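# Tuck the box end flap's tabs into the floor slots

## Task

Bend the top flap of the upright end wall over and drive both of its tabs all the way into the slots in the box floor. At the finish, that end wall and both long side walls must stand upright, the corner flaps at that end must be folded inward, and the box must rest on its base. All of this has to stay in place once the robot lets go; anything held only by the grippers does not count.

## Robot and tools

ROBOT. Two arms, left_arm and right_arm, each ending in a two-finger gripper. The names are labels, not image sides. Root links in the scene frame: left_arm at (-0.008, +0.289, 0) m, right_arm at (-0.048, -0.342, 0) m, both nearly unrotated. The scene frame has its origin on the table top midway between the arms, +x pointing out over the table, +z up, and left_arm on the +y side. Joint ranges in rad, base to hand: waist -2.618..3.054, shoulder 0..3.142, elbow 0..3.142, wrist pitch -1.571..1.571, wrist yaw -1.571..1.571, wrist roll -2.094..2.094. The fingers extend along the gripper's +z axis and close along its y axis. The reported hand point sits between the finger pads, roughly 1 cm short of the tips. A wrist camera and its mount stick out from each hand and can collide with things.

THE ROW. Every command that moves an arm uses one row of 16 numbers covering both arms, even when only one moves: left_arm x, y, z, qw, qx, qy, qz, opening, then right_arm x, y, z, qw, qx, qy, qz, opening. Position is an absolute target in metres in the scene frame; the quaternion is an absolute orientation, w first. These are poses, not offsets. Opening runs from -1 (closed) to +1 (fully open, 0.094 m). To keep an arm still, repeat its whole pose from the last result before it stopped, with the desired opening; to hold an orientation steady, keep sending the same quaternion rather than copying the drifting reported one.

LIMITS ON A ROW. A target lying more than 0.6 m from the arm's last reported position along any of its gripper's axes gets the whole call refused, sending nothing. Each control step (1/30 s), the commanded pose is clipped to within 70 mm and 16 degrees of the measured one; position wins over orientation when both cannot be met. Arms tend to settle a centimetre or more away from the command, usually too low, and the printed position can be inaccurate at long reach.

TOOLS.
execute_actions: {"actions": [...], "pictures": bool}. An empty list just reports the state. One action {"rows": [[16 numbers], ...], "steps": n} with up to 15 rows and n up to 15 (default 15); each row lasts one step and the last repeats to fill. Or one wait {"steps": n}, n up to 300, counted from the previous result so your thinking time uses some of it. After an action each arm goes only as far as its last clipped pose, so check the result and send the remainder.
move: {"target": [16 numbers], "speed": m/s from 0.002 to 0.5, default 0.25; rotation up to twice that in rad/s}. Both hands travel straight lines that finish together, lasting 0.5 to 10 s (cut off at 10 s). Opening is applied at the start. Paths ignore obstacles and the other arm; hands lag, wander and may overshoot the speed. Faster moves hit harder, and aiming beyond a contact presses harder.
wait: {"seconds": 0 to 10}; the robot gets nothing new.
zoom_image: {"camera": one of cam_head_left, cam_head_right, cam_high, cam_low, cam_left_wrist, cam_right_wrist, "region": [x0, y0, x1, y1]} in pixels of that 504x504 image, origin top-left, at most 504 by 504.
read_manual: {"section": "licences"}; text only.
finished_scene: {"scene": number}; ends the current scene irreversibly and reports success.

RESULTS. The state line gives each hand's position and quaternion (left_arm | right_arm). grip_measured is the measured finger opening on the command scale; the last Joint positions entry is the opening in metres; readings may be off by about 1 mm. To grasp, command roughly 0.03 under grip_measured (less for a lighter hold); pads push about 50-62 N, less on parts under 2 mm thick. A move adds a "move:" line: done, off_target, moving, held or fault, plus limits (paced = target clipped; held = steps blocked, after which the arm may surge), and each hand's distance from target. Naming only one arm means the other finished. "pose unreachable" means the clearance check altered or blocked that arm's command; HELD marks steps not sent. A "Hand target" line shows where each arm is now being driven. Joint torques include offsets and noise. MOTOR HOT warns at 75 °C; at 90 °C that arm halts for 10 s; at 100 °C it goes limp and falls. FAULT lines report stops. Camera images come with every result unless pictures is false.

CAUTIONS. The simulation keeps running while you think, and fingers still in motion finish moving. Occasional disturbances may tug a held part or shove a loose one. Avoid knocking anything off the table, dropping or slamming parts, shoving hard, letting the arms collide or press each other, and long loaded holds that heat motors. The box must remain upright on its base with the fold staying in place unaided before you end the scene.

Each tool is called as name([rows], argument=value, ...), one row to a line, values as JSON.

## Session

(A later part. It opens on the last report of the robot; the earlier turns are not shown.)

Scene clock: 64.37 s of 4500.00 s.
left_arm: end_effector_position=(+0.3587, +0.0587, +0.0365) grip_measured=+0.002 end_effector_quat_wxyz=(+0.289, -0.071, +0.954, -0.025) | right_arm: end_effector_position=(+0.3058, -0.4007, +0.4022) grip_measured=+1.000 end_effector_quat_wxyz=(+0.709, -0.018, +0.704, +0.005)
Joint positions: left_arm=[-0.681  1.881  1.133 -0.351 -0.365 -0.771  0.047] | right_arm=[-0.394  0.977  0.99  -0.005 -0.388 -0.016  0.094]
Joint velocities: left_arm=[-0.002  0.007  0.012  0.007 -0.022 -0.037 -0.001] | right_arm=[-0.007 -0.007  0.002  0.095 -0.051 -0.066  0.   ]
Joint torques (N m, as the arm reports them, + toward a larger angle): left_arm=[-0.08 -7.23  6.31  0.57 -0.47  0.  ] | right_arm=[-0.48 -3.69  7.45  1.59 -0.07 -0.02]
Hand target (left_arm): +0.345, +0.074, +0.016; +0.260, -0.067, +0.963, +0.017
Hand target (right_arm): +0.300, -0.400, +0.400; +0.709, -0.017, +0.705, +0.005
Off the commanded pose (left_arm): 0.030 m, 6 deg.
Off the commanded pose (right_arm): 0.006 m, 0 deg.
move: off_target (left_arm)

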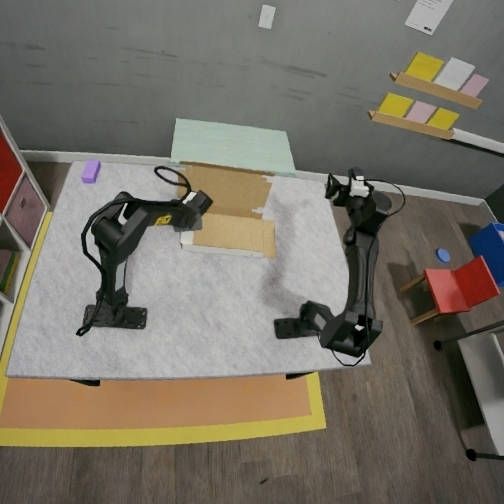

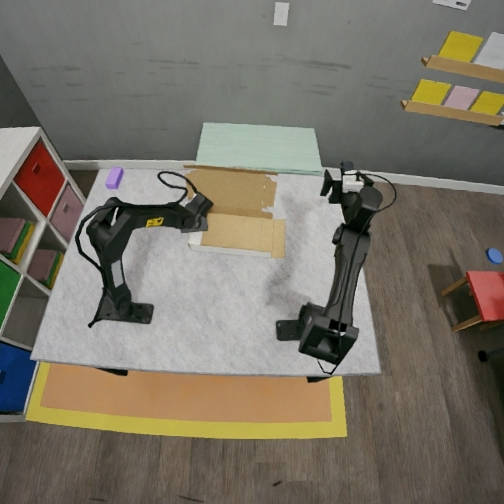

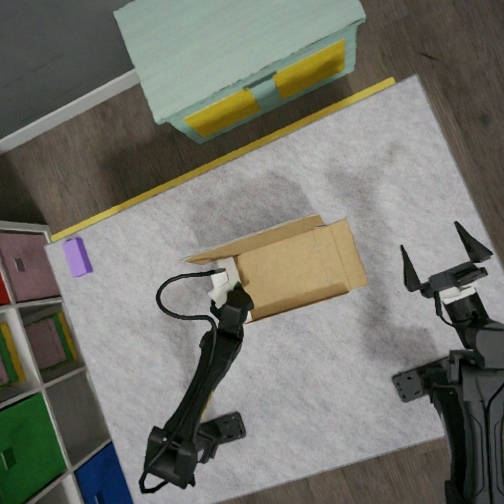

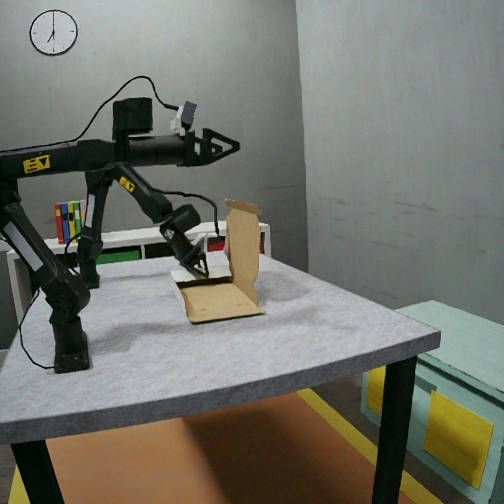

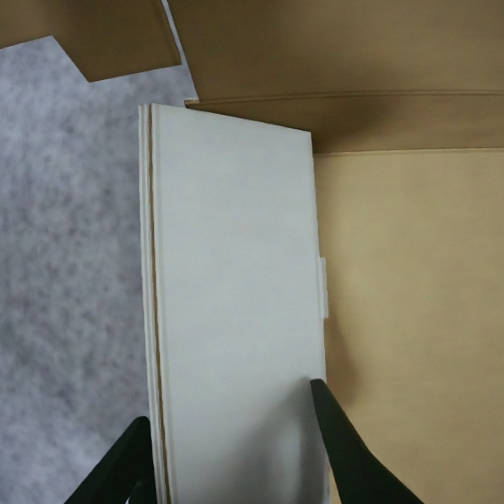

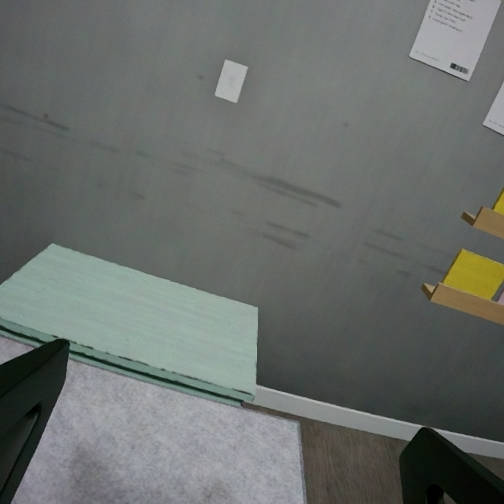

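move(target=[0.35,0.068,0.01,0.259,-0.067,0.964,0.018,-0.5,0.30,-0.40,0.40,0.709,-0.017,0.705,0.005,1], speed=0.03)

Scene clock: 71.60 s of 4500.00 s.
left_arm: end_effector_position=(+0.3597, +0.0576, +0.0280) grip_measured=-0.498 end_effector_quat_wxyz=(+0.286, -0.071, +0.955, -0.018) | right_arm: end_effector_position=(+0.3058, -0.4007, +0.4022) grip_measured=+1.000 end_effector_quat_wxyz=(+0.709, -0.018, +0.704, +0.005)
Joint positions: left_arm=[-0.684  1.91   1.139 -0.342 -0.372 -0.773  0.024] | right_arm=[-0.394  0.977  0.99  -0.005 -0.388 -0.016  0.094]
Joint velocities: left_arm=[ 0.012  0.012  0.007 -0.007  0.066 -0.007 -0.001] | right_arm=[-0.012 -0.007 -0.007  0.007 -0.037  0.051  0.   ]
Joint torques (N m, as the arm reports them, + toward a larger angle): left_arm=[-0.24 -6.85  8.09  0.53 -0.41 -0.05] | right_arm=[-0.48 -3.68  7.44  1.59 -0.07 -0.02]
Hand target (left_arm): +0.350, +0.068, +0.011; +0.260, -0.067, +0.963, +0.017
Hand target (right_arm): +0.300, -0.400, +0.400; +0.709, -0.017, +0.705, +0.005
Off the commanded pose (left_arm): 0.023 m, 5 deg.
Off the commanded pose (right_arm): 0.006 m, 0 deg.
After step 90, 2.23 s passed at rest.
move: off_target (left_arm)

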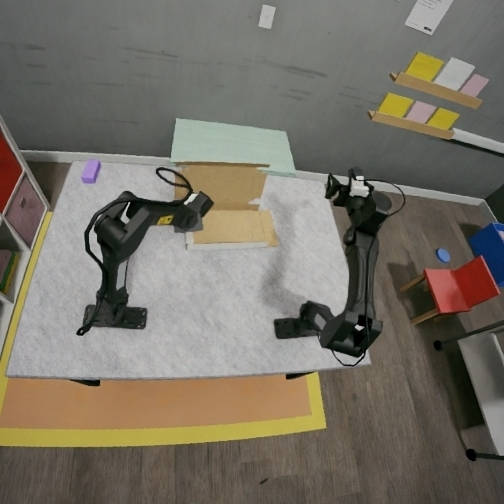

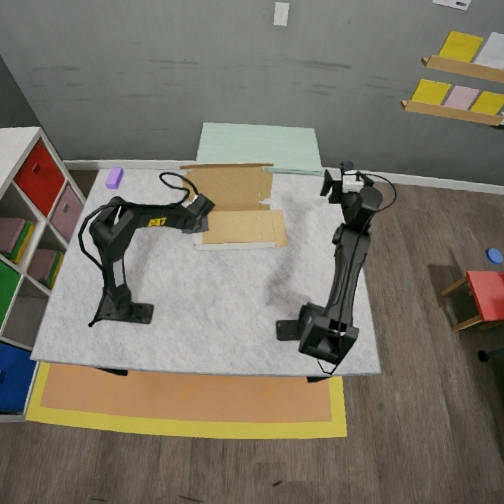

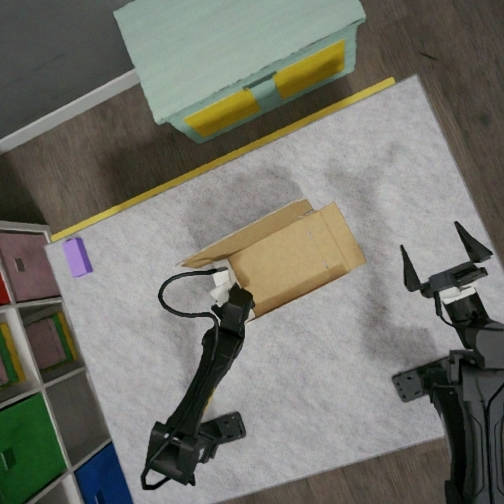

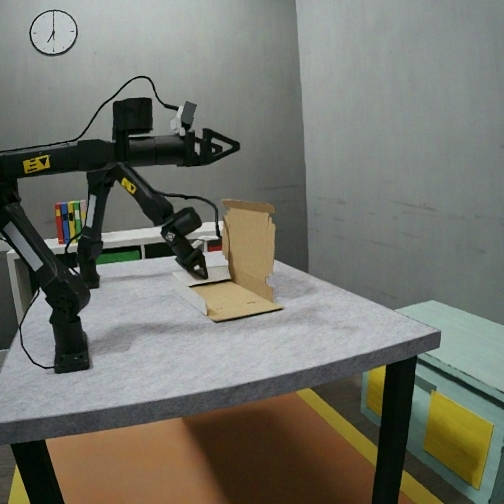

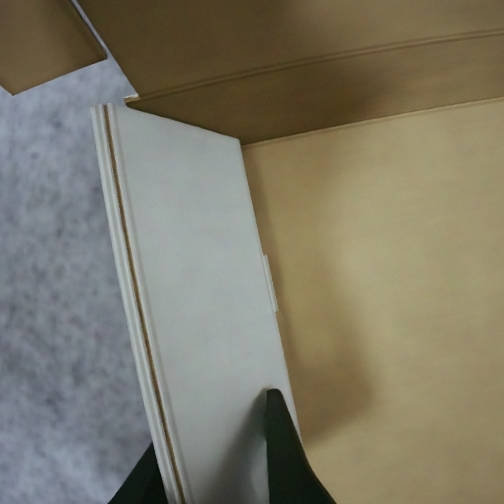

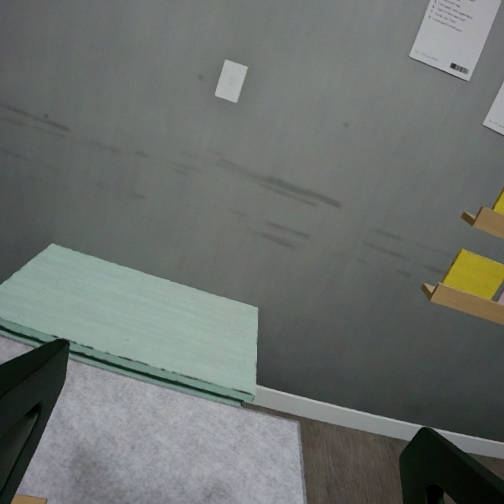

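Folding, though the box rotated. Keep closing.

move(target=[0.355,0.064,0.012,0.26,-0.02,0.965,0.005,-0.9,0.30,-0.40,0.40,0.709,-0.017,0.705,0.005,1], speed=0.03)

Scene clock: 77.57 s of 4500.00 s.
left_arm: end_effector_position=(+0.3605, +0.0586, +0.0274) grip_measured=-0.894 end_effector_quat_wxyz=(+0.284, -0.028, +0.958, -0.007) | right_arm: end_effector_position=(+0.3058, -0.4007, +0.4022) grip_measured=+1.000 end_effector_quat_wxyz=(+0.709, -0.018, +0.704, +0.005)
Joint positions: left_arm=[-0.678  1.91   1.139 -0.341 -0.363 -0.68   0.005] | right_arm=[-0.394  0.977  0.99  -0.005 -0.388 -0.016  0.094]
Joint velocities: left_arm=[ 0.007  0.007 -0.017  0.007 -0.095 -0.066 -0.001] | right_arm=[-0.012 -0.017  0.007  0.022  0.081 -0.022  0.   ]
Joint torques (N m, as the arm reports them, + toward a larger angle): left_arm=[ 0.74 -7.58  7.11  0.91 -0.04  0.13] | right_arm=[-0.48 -3.68  7.45  1.59 -0.07 -0.01]
Hand target (left_arm): +0.355, +0.064, +0.012; +0.260, -0.021, +0.965, +0.005
Hand target (right_arm): +0.300, -0.400, +0.400; +0.709, -0.017, +0.705, +0.005
Off the commanded pose (left_arm): 0.017 m, 3 deg.
Off the commanded pose (right_arm): 0.006 m, 0 deg.
After step 90, 0.67 s passed at rest.
move: off_target (left_arm)

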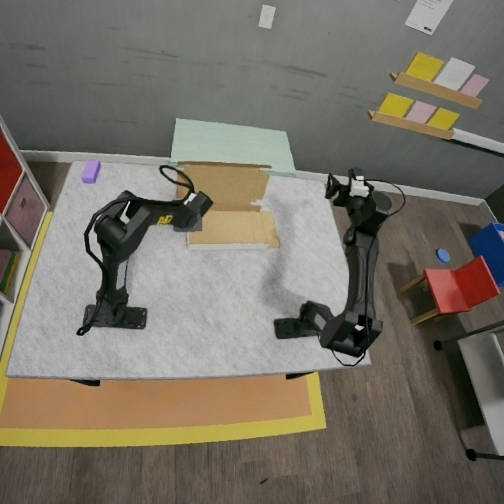

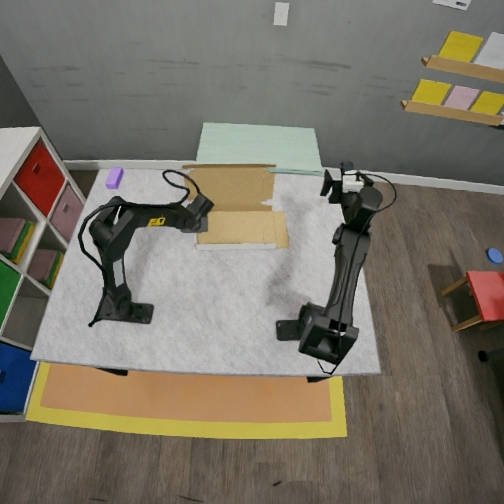

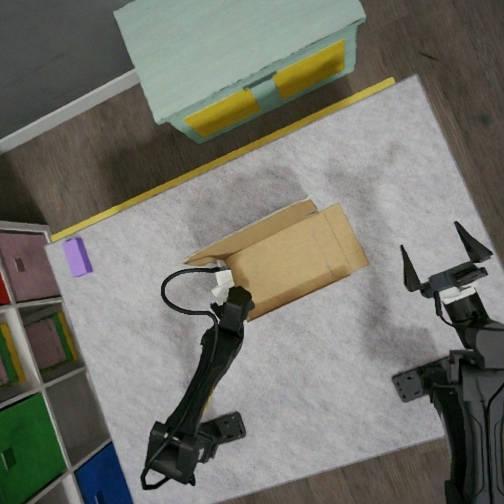

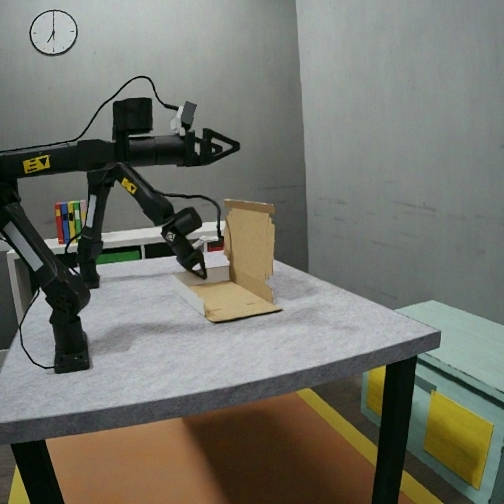

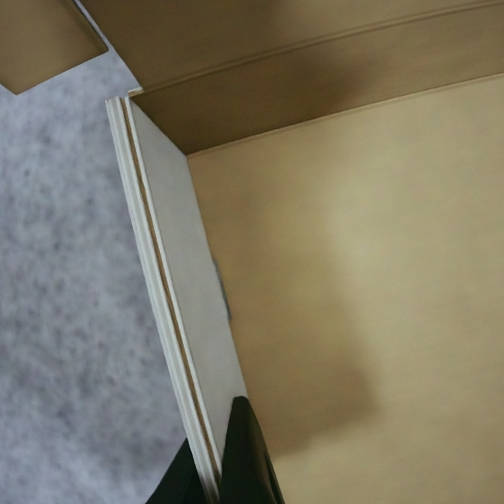

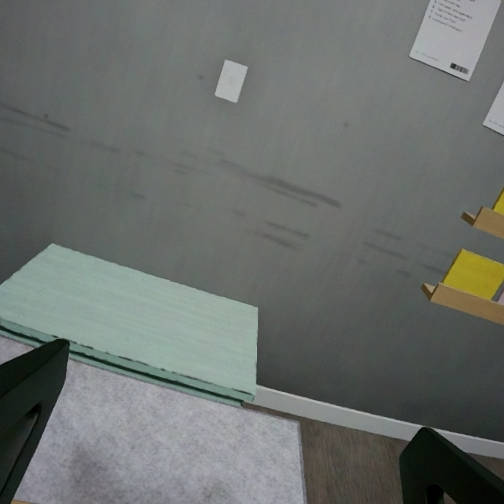

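move(target=[0.357,0.06,0.015,0.26,-0.02,0.965,0.005,-1,0.30,-0.40,0.40,0.709,-0.017,0.705,0.005,1], speed=0.03)

move(target=[0.357,0.06,0.02,0.26,-0.02,0.965,0.005,-0.6,0.30,-0.40,0.40,0.709,-0.017,0.705,0.005,1], speed=0.03)

Scene clock: 84.13 s of 4500.00 s.
left_arm: end_effector_position=(+0.3606, +0.0589, +0.0271) grip_measured=-0.934 end_effector_quat_wxyz=(+0.284, -0.027, +0.958, -0.006) | right_arm: end_effector_position=(+0.3058, -0.4007, +0.4022) grip_measured=+1.000 end_effector_quat_wxyz=(+0.709, -0.018, +0.704, +0.005)
Joint positions: left_arm=[-0.678  1.911  1.139 -0.341 -0.365 -0.678  0.003] | right_arm=[-0.394  0.977  0.99  -0.005 -0.388 -0.016  0.094]
Joint velocities: left_arm=[-0.012  0.007 -0.012 -0.037 -0.022 -0.081 -0.001] | right_arm=[-0.012 -0.007 -0.007  0.022 -0.022  0.007  0.   ]
Joint torques (N m, as the arm reports them, + toward a larger angle): left_arm=[ 0.28 -7.08  9.35  0.76 -0.05  0.12] | right_arm=[-0.48 -3.69  7.45  1.59 -0.07 -0.02]
Hand target (left_arm): +0.357, +0.060, +0.015; +0.261, -0.020, +0.965, +0.005
Hand target (right_arm): +0.300, -0.400, +0.400; +0.709, -0.017, +0.705, +0.005
Off the commanded pose (left_arm): 0.013 m, 3 deg.
Off the commanded pose (right_arm): 0.006 m, 0 deg.
After step 90, 2.37 s passed at rest.
move: off_target (left_arm)

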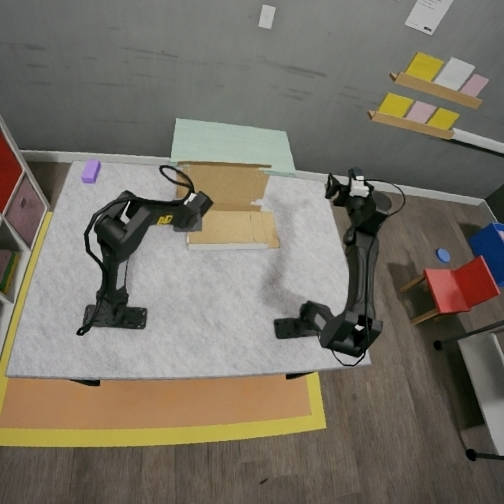

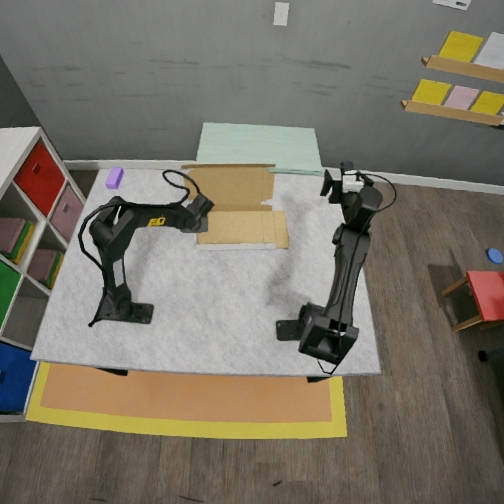

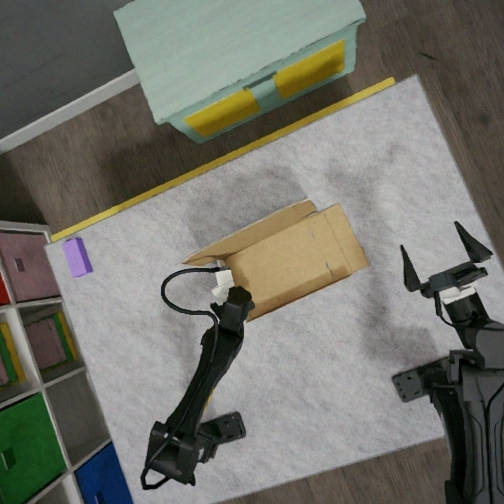

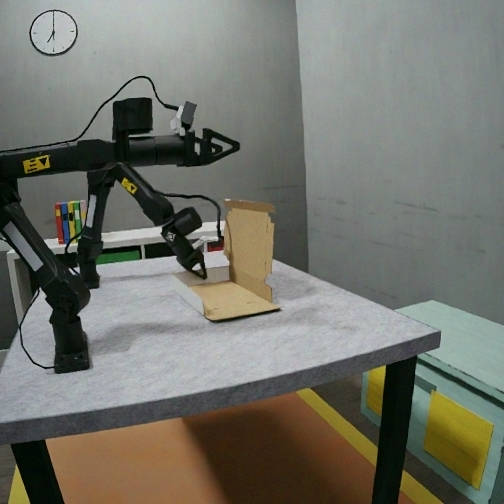

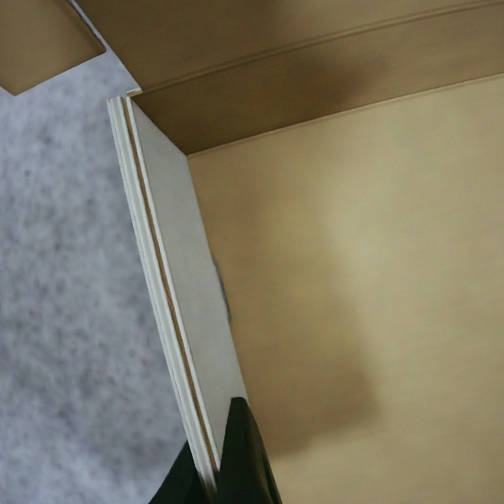

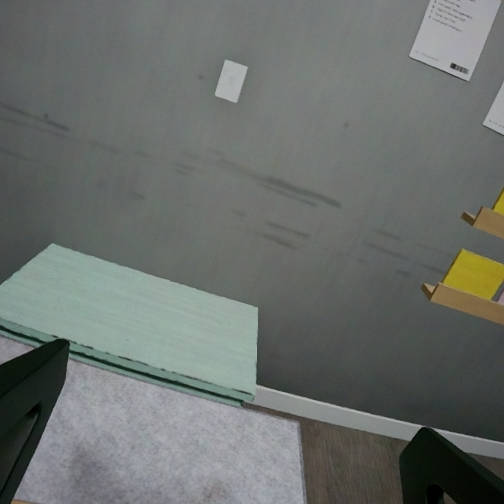

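Scene clock: 85.40 s of 4500.00 s.
left_arm: end_effector_position=(+0.3526, +0.0626, +0.0169) grip_measured=-0.602 end_effector_quat_wxyz=(+0.263, -0.022, +0.965, +0.004) | right_arm: end_effector_position=(+0.3058, -0.4007, +0.4022) grip_measured=+1.000 end_effector_quat_wxyz=(+0.709, -0.018, +0.704, +0.005)
Joint positions: left_arm=[-0.678  1.926  1.139 -0.376 -0.35  -0.678  0.019] | right_arm=[-0.394  0.977  0.99  -0.005 -0.388 -0.016  0.094]
Joint velocities: left_arm=[-0.007 -0.032  0.007 -0.051 -0.081 -0.051 -0.   ] | right_arm=[-0.012 -0.002 -0.012 -0.11  -0.007  0.007  0.   ]
Joint torques (N m, as the arm reports them, + toward a larger angle): left_arm=[ 0.24 -8.91 10.13  0.81 -0.26  0.08] | right_arm=[-0.48 -3.68  7.45  1.59 -0.07 -0.02]
Hand target (left_arm): +0.357, +0.060, +0.020; +0.261, -0.020, +0.965, +0.005
Hand target (right_arm): +0.300, -0.400, +0.400; +0.709, -0.017, +0.705, +0.005
Off the commanded pose (left_arm): 0.006 m, 0 deg.
Off the commanded pose (right_arm): 0.006 m, 0 deg.
move: done

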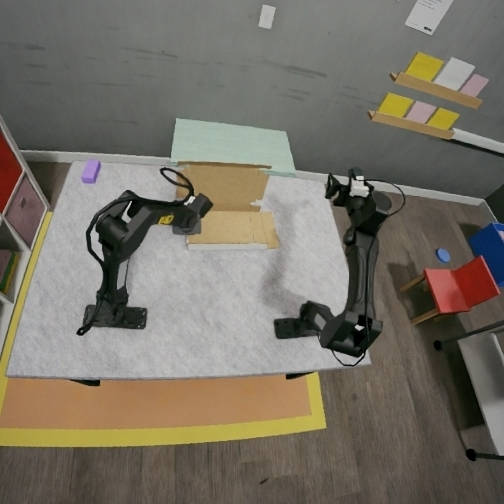

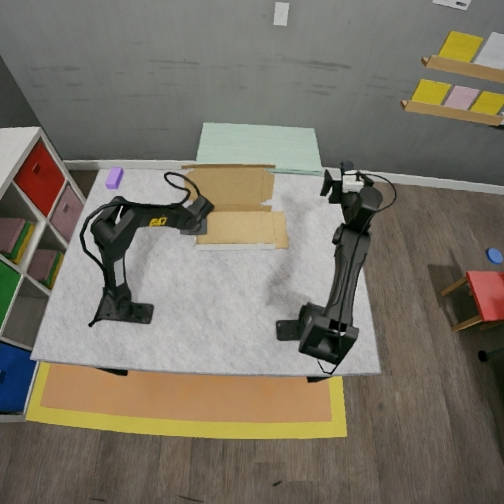

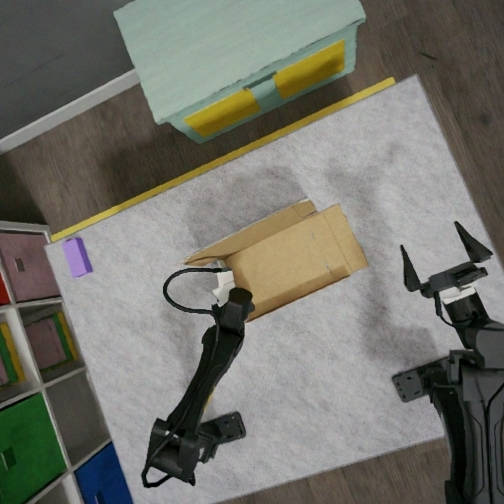

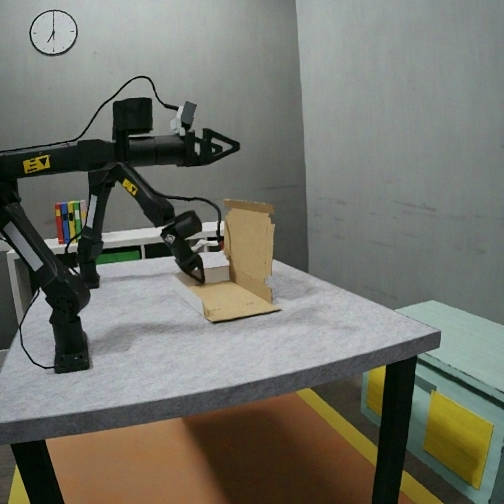

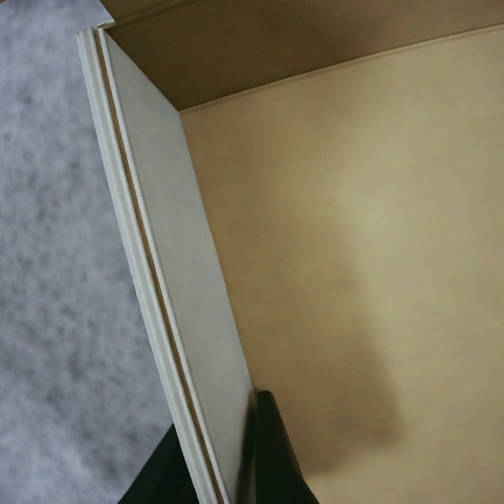

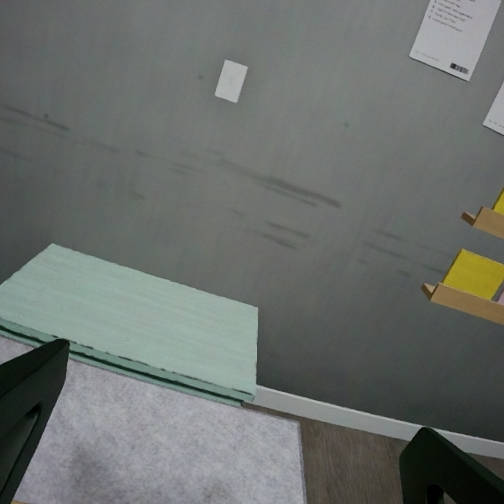

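move(target=[0.31,0.062,0.12,0.26,-0.02,0.965,0.005,-0.6,0.30,-0.40,0.40,0.709,-0.017,0.705,0.005,1], speed=0.08)

Scene clock: 90.10 s of 4500.00 s.
left_arm: end_effector_position=(+0.3096, +0.0616, +0.1096) grip_measured=-0.602 end_effector_quat_wxyz=(+0.250, -0.016, +0.968, +0.003) | right_arm: end_effector_position=(+0.3058, -0.4007, +0.4022) grip_measured=+1.000 end_effector_quat_wxyz=(+0.709, -0.018, +0.704, +0.005)
Joint positions: left_arm=[-0.756  1.7    1.263 -0.771 -0.36  -0.751  0.019] | right_arm=[-0.394  0.977  0.99  -0.005 -0.388 -0.016  0.094]
Joint velocities: left_arm=[ 0.007 -0.022 -0.002  0.007  0.007  0.022 -0.   ] | right_arm=[-0.002 -0.007  0.012 -0.081  0.007  0.051  0.   ]
Joint torques (N m, as the arm reports them, + toward a larger angle): left_arm=[-0.66 -9.18  9.77  0.75 -0.46 -0.04] | right_arm=[-0.47 -3.68  7.45  1.59 -0.07 -0.02]
Hand target (left_arm): +0.310, +0.061, +0.120; +0.260, -0.020, +0.965, +0.005
Hand target (right_arm): +0.300, -0.400, +0.400; +0.709, -0.017, +0.705, +0.005
Off the commanded pose (left_arm): 0.010 m, 1 deg.
Off the commanded pose (right_arm): 0.006 m, 0 deg.
move: done

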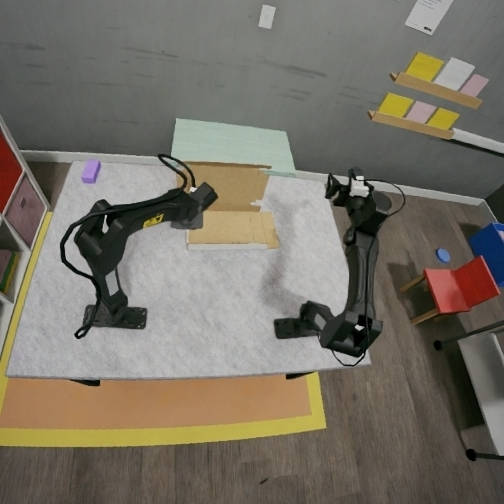

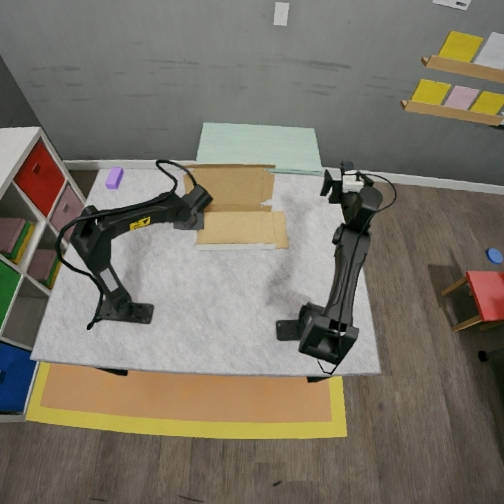

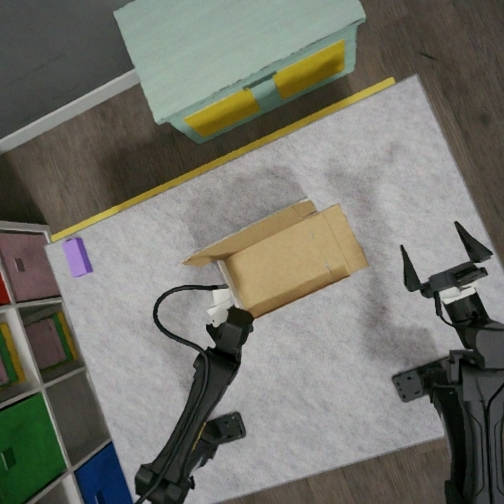

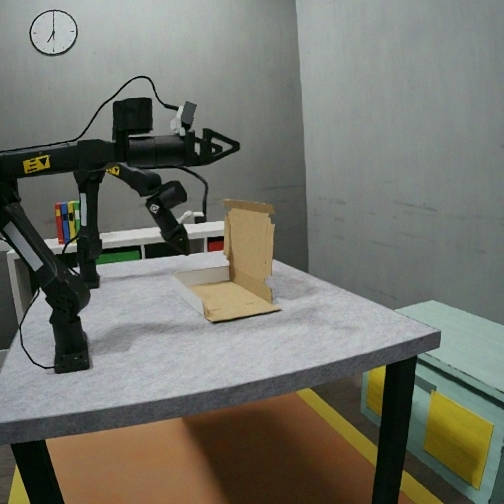

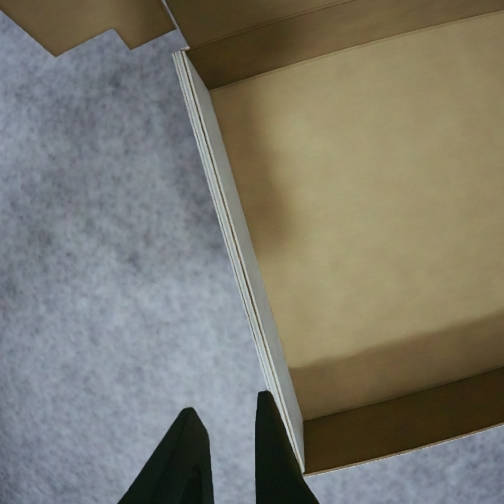

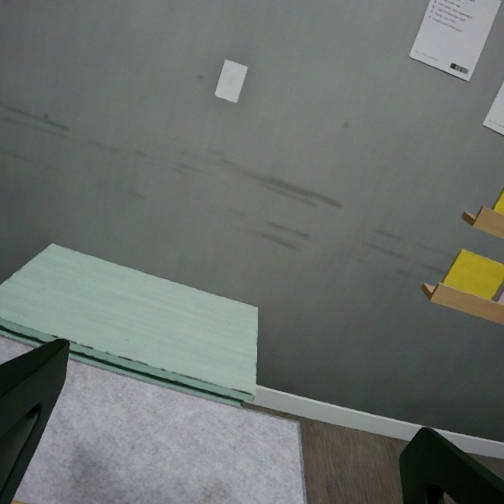

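zoom_image(camera="cam_left_wrist", region=[150,40,380,480])

zoom_image(camera="cam_low", region=[160,250,260,310])

Region (150, 40, 380, 480) of cam_left_wrist's 504x504 image, scaled by 1.145, with more detail than that image has; it fills the left 263 columns of this view, and the rest is white.

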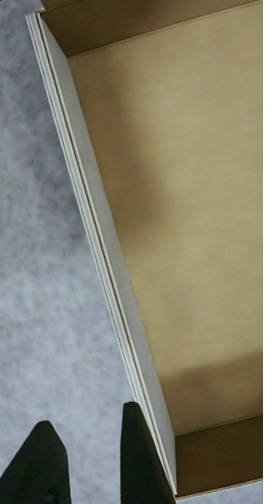

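Region (160, 250, 260, 310) of cam_low's 504x504 image, scaled by 5.040, with more detail than that image has; it fills the top 302 rows of this view, and the rest is white.

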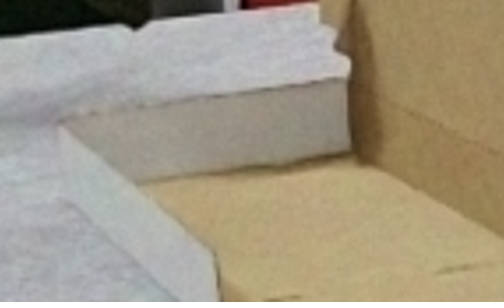

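move(target=[0.37,0.063,0.09,0.26,-0.02,0.965,0.005,-1,0.30,-0.40,0.40,0.709,-0.017,0.705,0.005,1], speed=0.1)

move(target=[0.37,0.063,0.05,0.26,-0.02,0.965,0.005,-1,0.30,-0.40,0.40,0.709,-0.017,0.705,0.005,1], speed=0.03)

Scene clock: 98.10 s of 4500.00 s.
left_arm: end_effector_position=(+0.3611, +0.0688, +0.0836) grip_measured=-0.998 end_effector_quat_wxyz=(+0.250, -0.020, +0.968, +0.015) | right_arm: end_effector_position=(+0.3058, -0.4007, +0.4022) grip_measured=+1.000 end_effector_quat_wxyz=(+0.709, -0.018, +0.704, +0.005)
Joint positions: left_arm=[-0.65   1.854  1.343 -0.677 -0.341 -0.654  0.   ] | right_arm=[-0.394  0.977  0.99  -0.005 -0.388 -0.016  0.094]
Joint velocities: left_arm=[-0.007 -0.002  0.012 -0.022  0.066 -0.066 -0.001] | right_arm=[-0.012 -0.007 -0.002  0.007 -0.051  0.007  0.   ]
Joint torques (N m, as the arm reports them, + toward a larger angle): left_arm=[ 0.34 -9.11 10.24  1.14 -0.2   0.13] | right_arm=[-0.48 -3.69  7.44  1.59 -0.07 -0.02]
Hand target (left_arm): +0.370, +0.063, +0.090; +0.261, -0.020, +0.965, +0.005
Hand target (right_arm): +0.300, -0.400, +0.400; +0.709, -0.017, +0.705, +0.005
Off the commanded pose (left_arm): 0.012 m, 2 deg.
Off the commanded pose (right_arm): 0.006 m, 0 deg.
After step 90, 4.00 s passed at rest.
move: off_target (left_arm)

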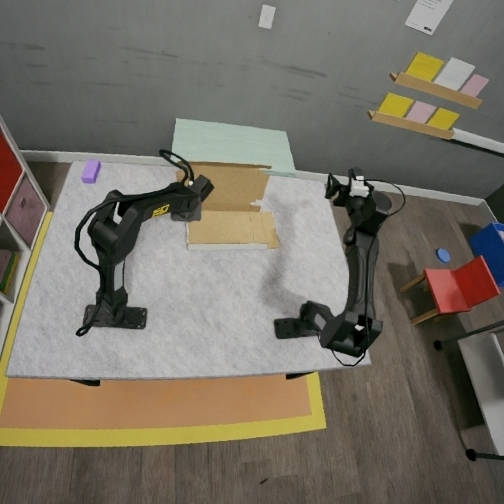

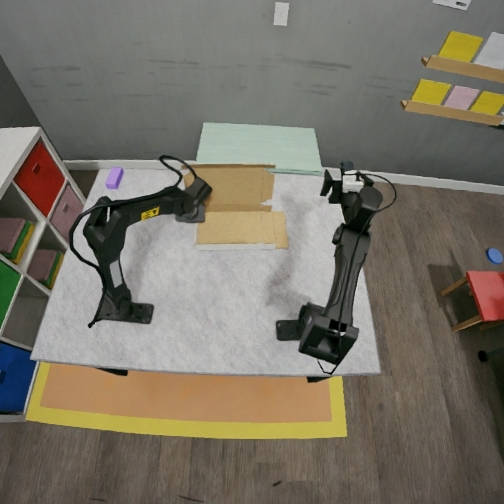

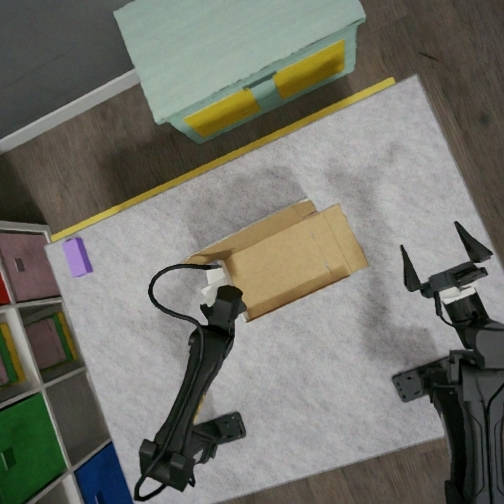

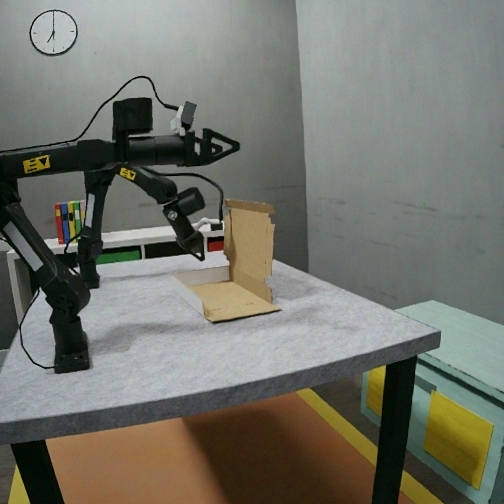

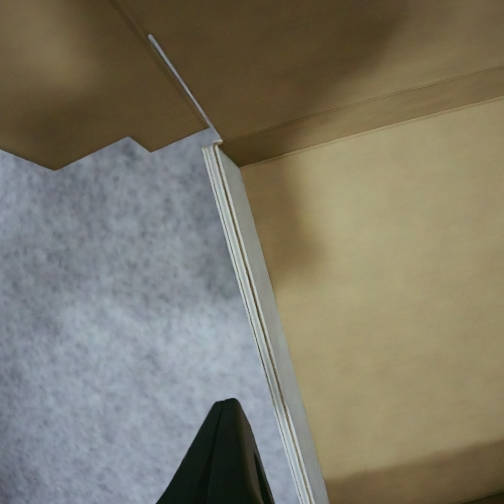

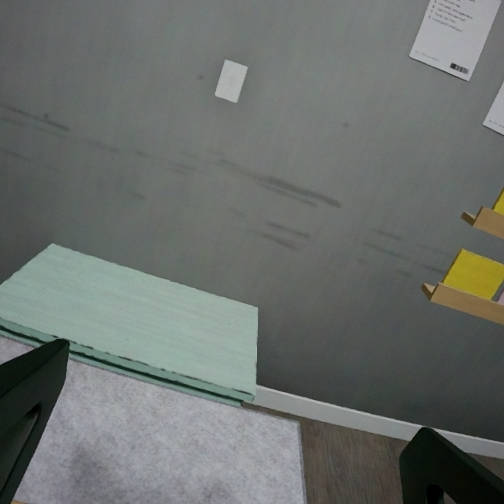

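Scene clock: 99.60 s of 4500.00 s.
left_arm: end_effector_position=(+0.3724, +0.0593, +0.0632) grip_measured=-0.998 end_effector_quat_wxyz=(+0.269, -0.024, +0.963, -0.002) | right_arm: end_effector_position=(+0.3058, -0.4007, +0.4022) grip_measured=+1.000 end_effector_quat_wxyz=(+0.709, -0.018, +0.704, +0.005)
Joint positions: left_arm=[-0.65   1.896  1.294 -0.533 -0.34  -0.652  0.   ] | right_arm=[-0.394  0.977  0.99  -0.005 -0.388 -0.016  0.094]
Joint velocities: left_arm=[-0.002  0.012 -0.007 -0.007  0.007 -0.007 -0.   ] | right_arm=[ 0.012  0.002 -0.007 -0.022 -0.037  0.037  0.   ]
Joint torques (N m, as the arm reports them, + toward a larger angle): left_arm=[ 0.5  -8.89  5.22  1.26 -0.14  0.13] | right_arm=[-0.48 -3.68  7.45  1.59 -0.07 -0.02]
Hand target (left_arm): +0.369, +0.063, +0.050; +0.260, -0.020, +0.965, +0.005
Hand target (right_arm): +0.300, -0.400, +0.400; +0.709, -0.017, +0.705, +0.005
Off the commanded pose (left_arm): 0.014 m, 1 deg.
Off the commanded pose (right_arm): 0.006 m, 0 deg.
move: off_target (left_arm)

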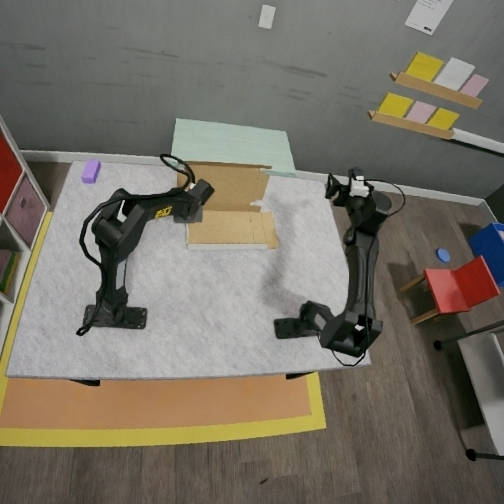

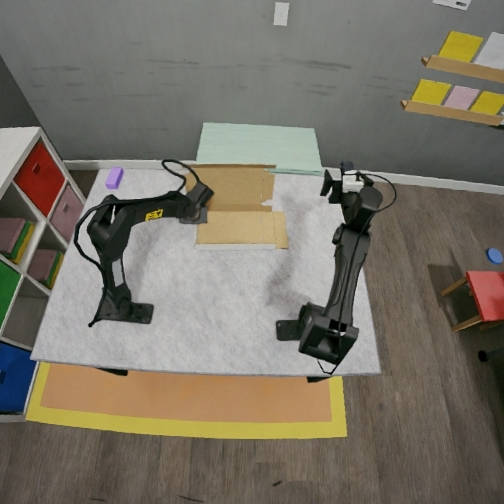

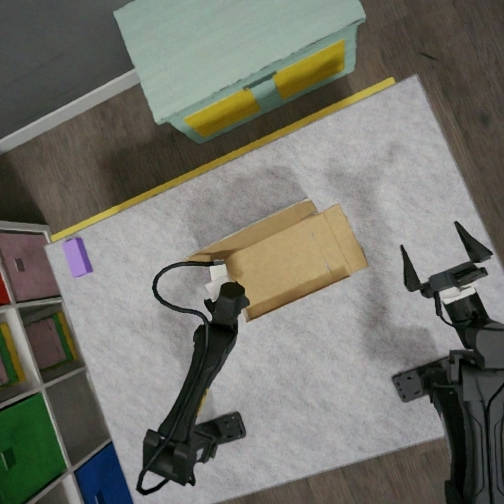

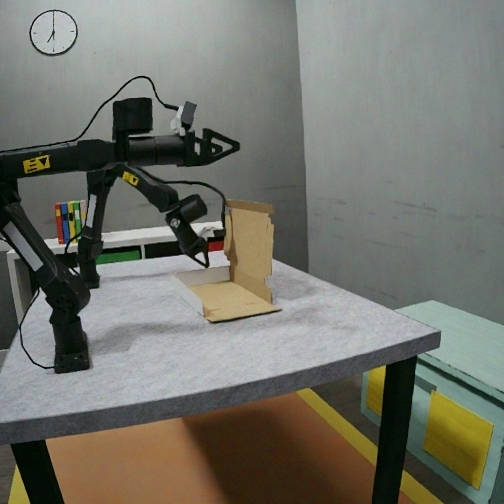

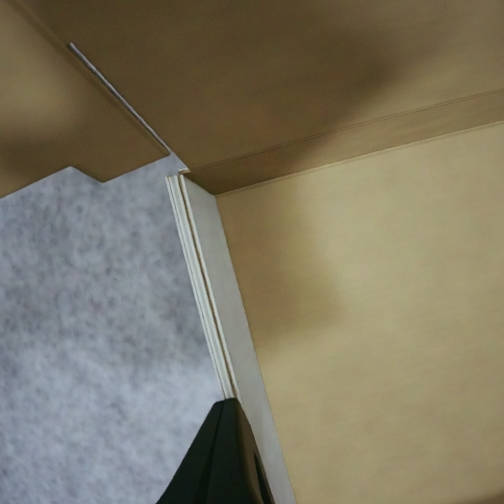

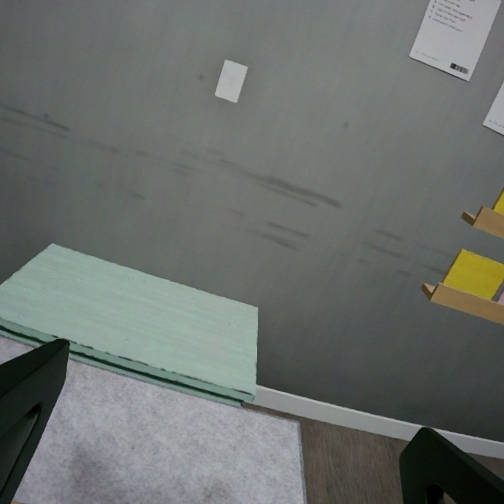

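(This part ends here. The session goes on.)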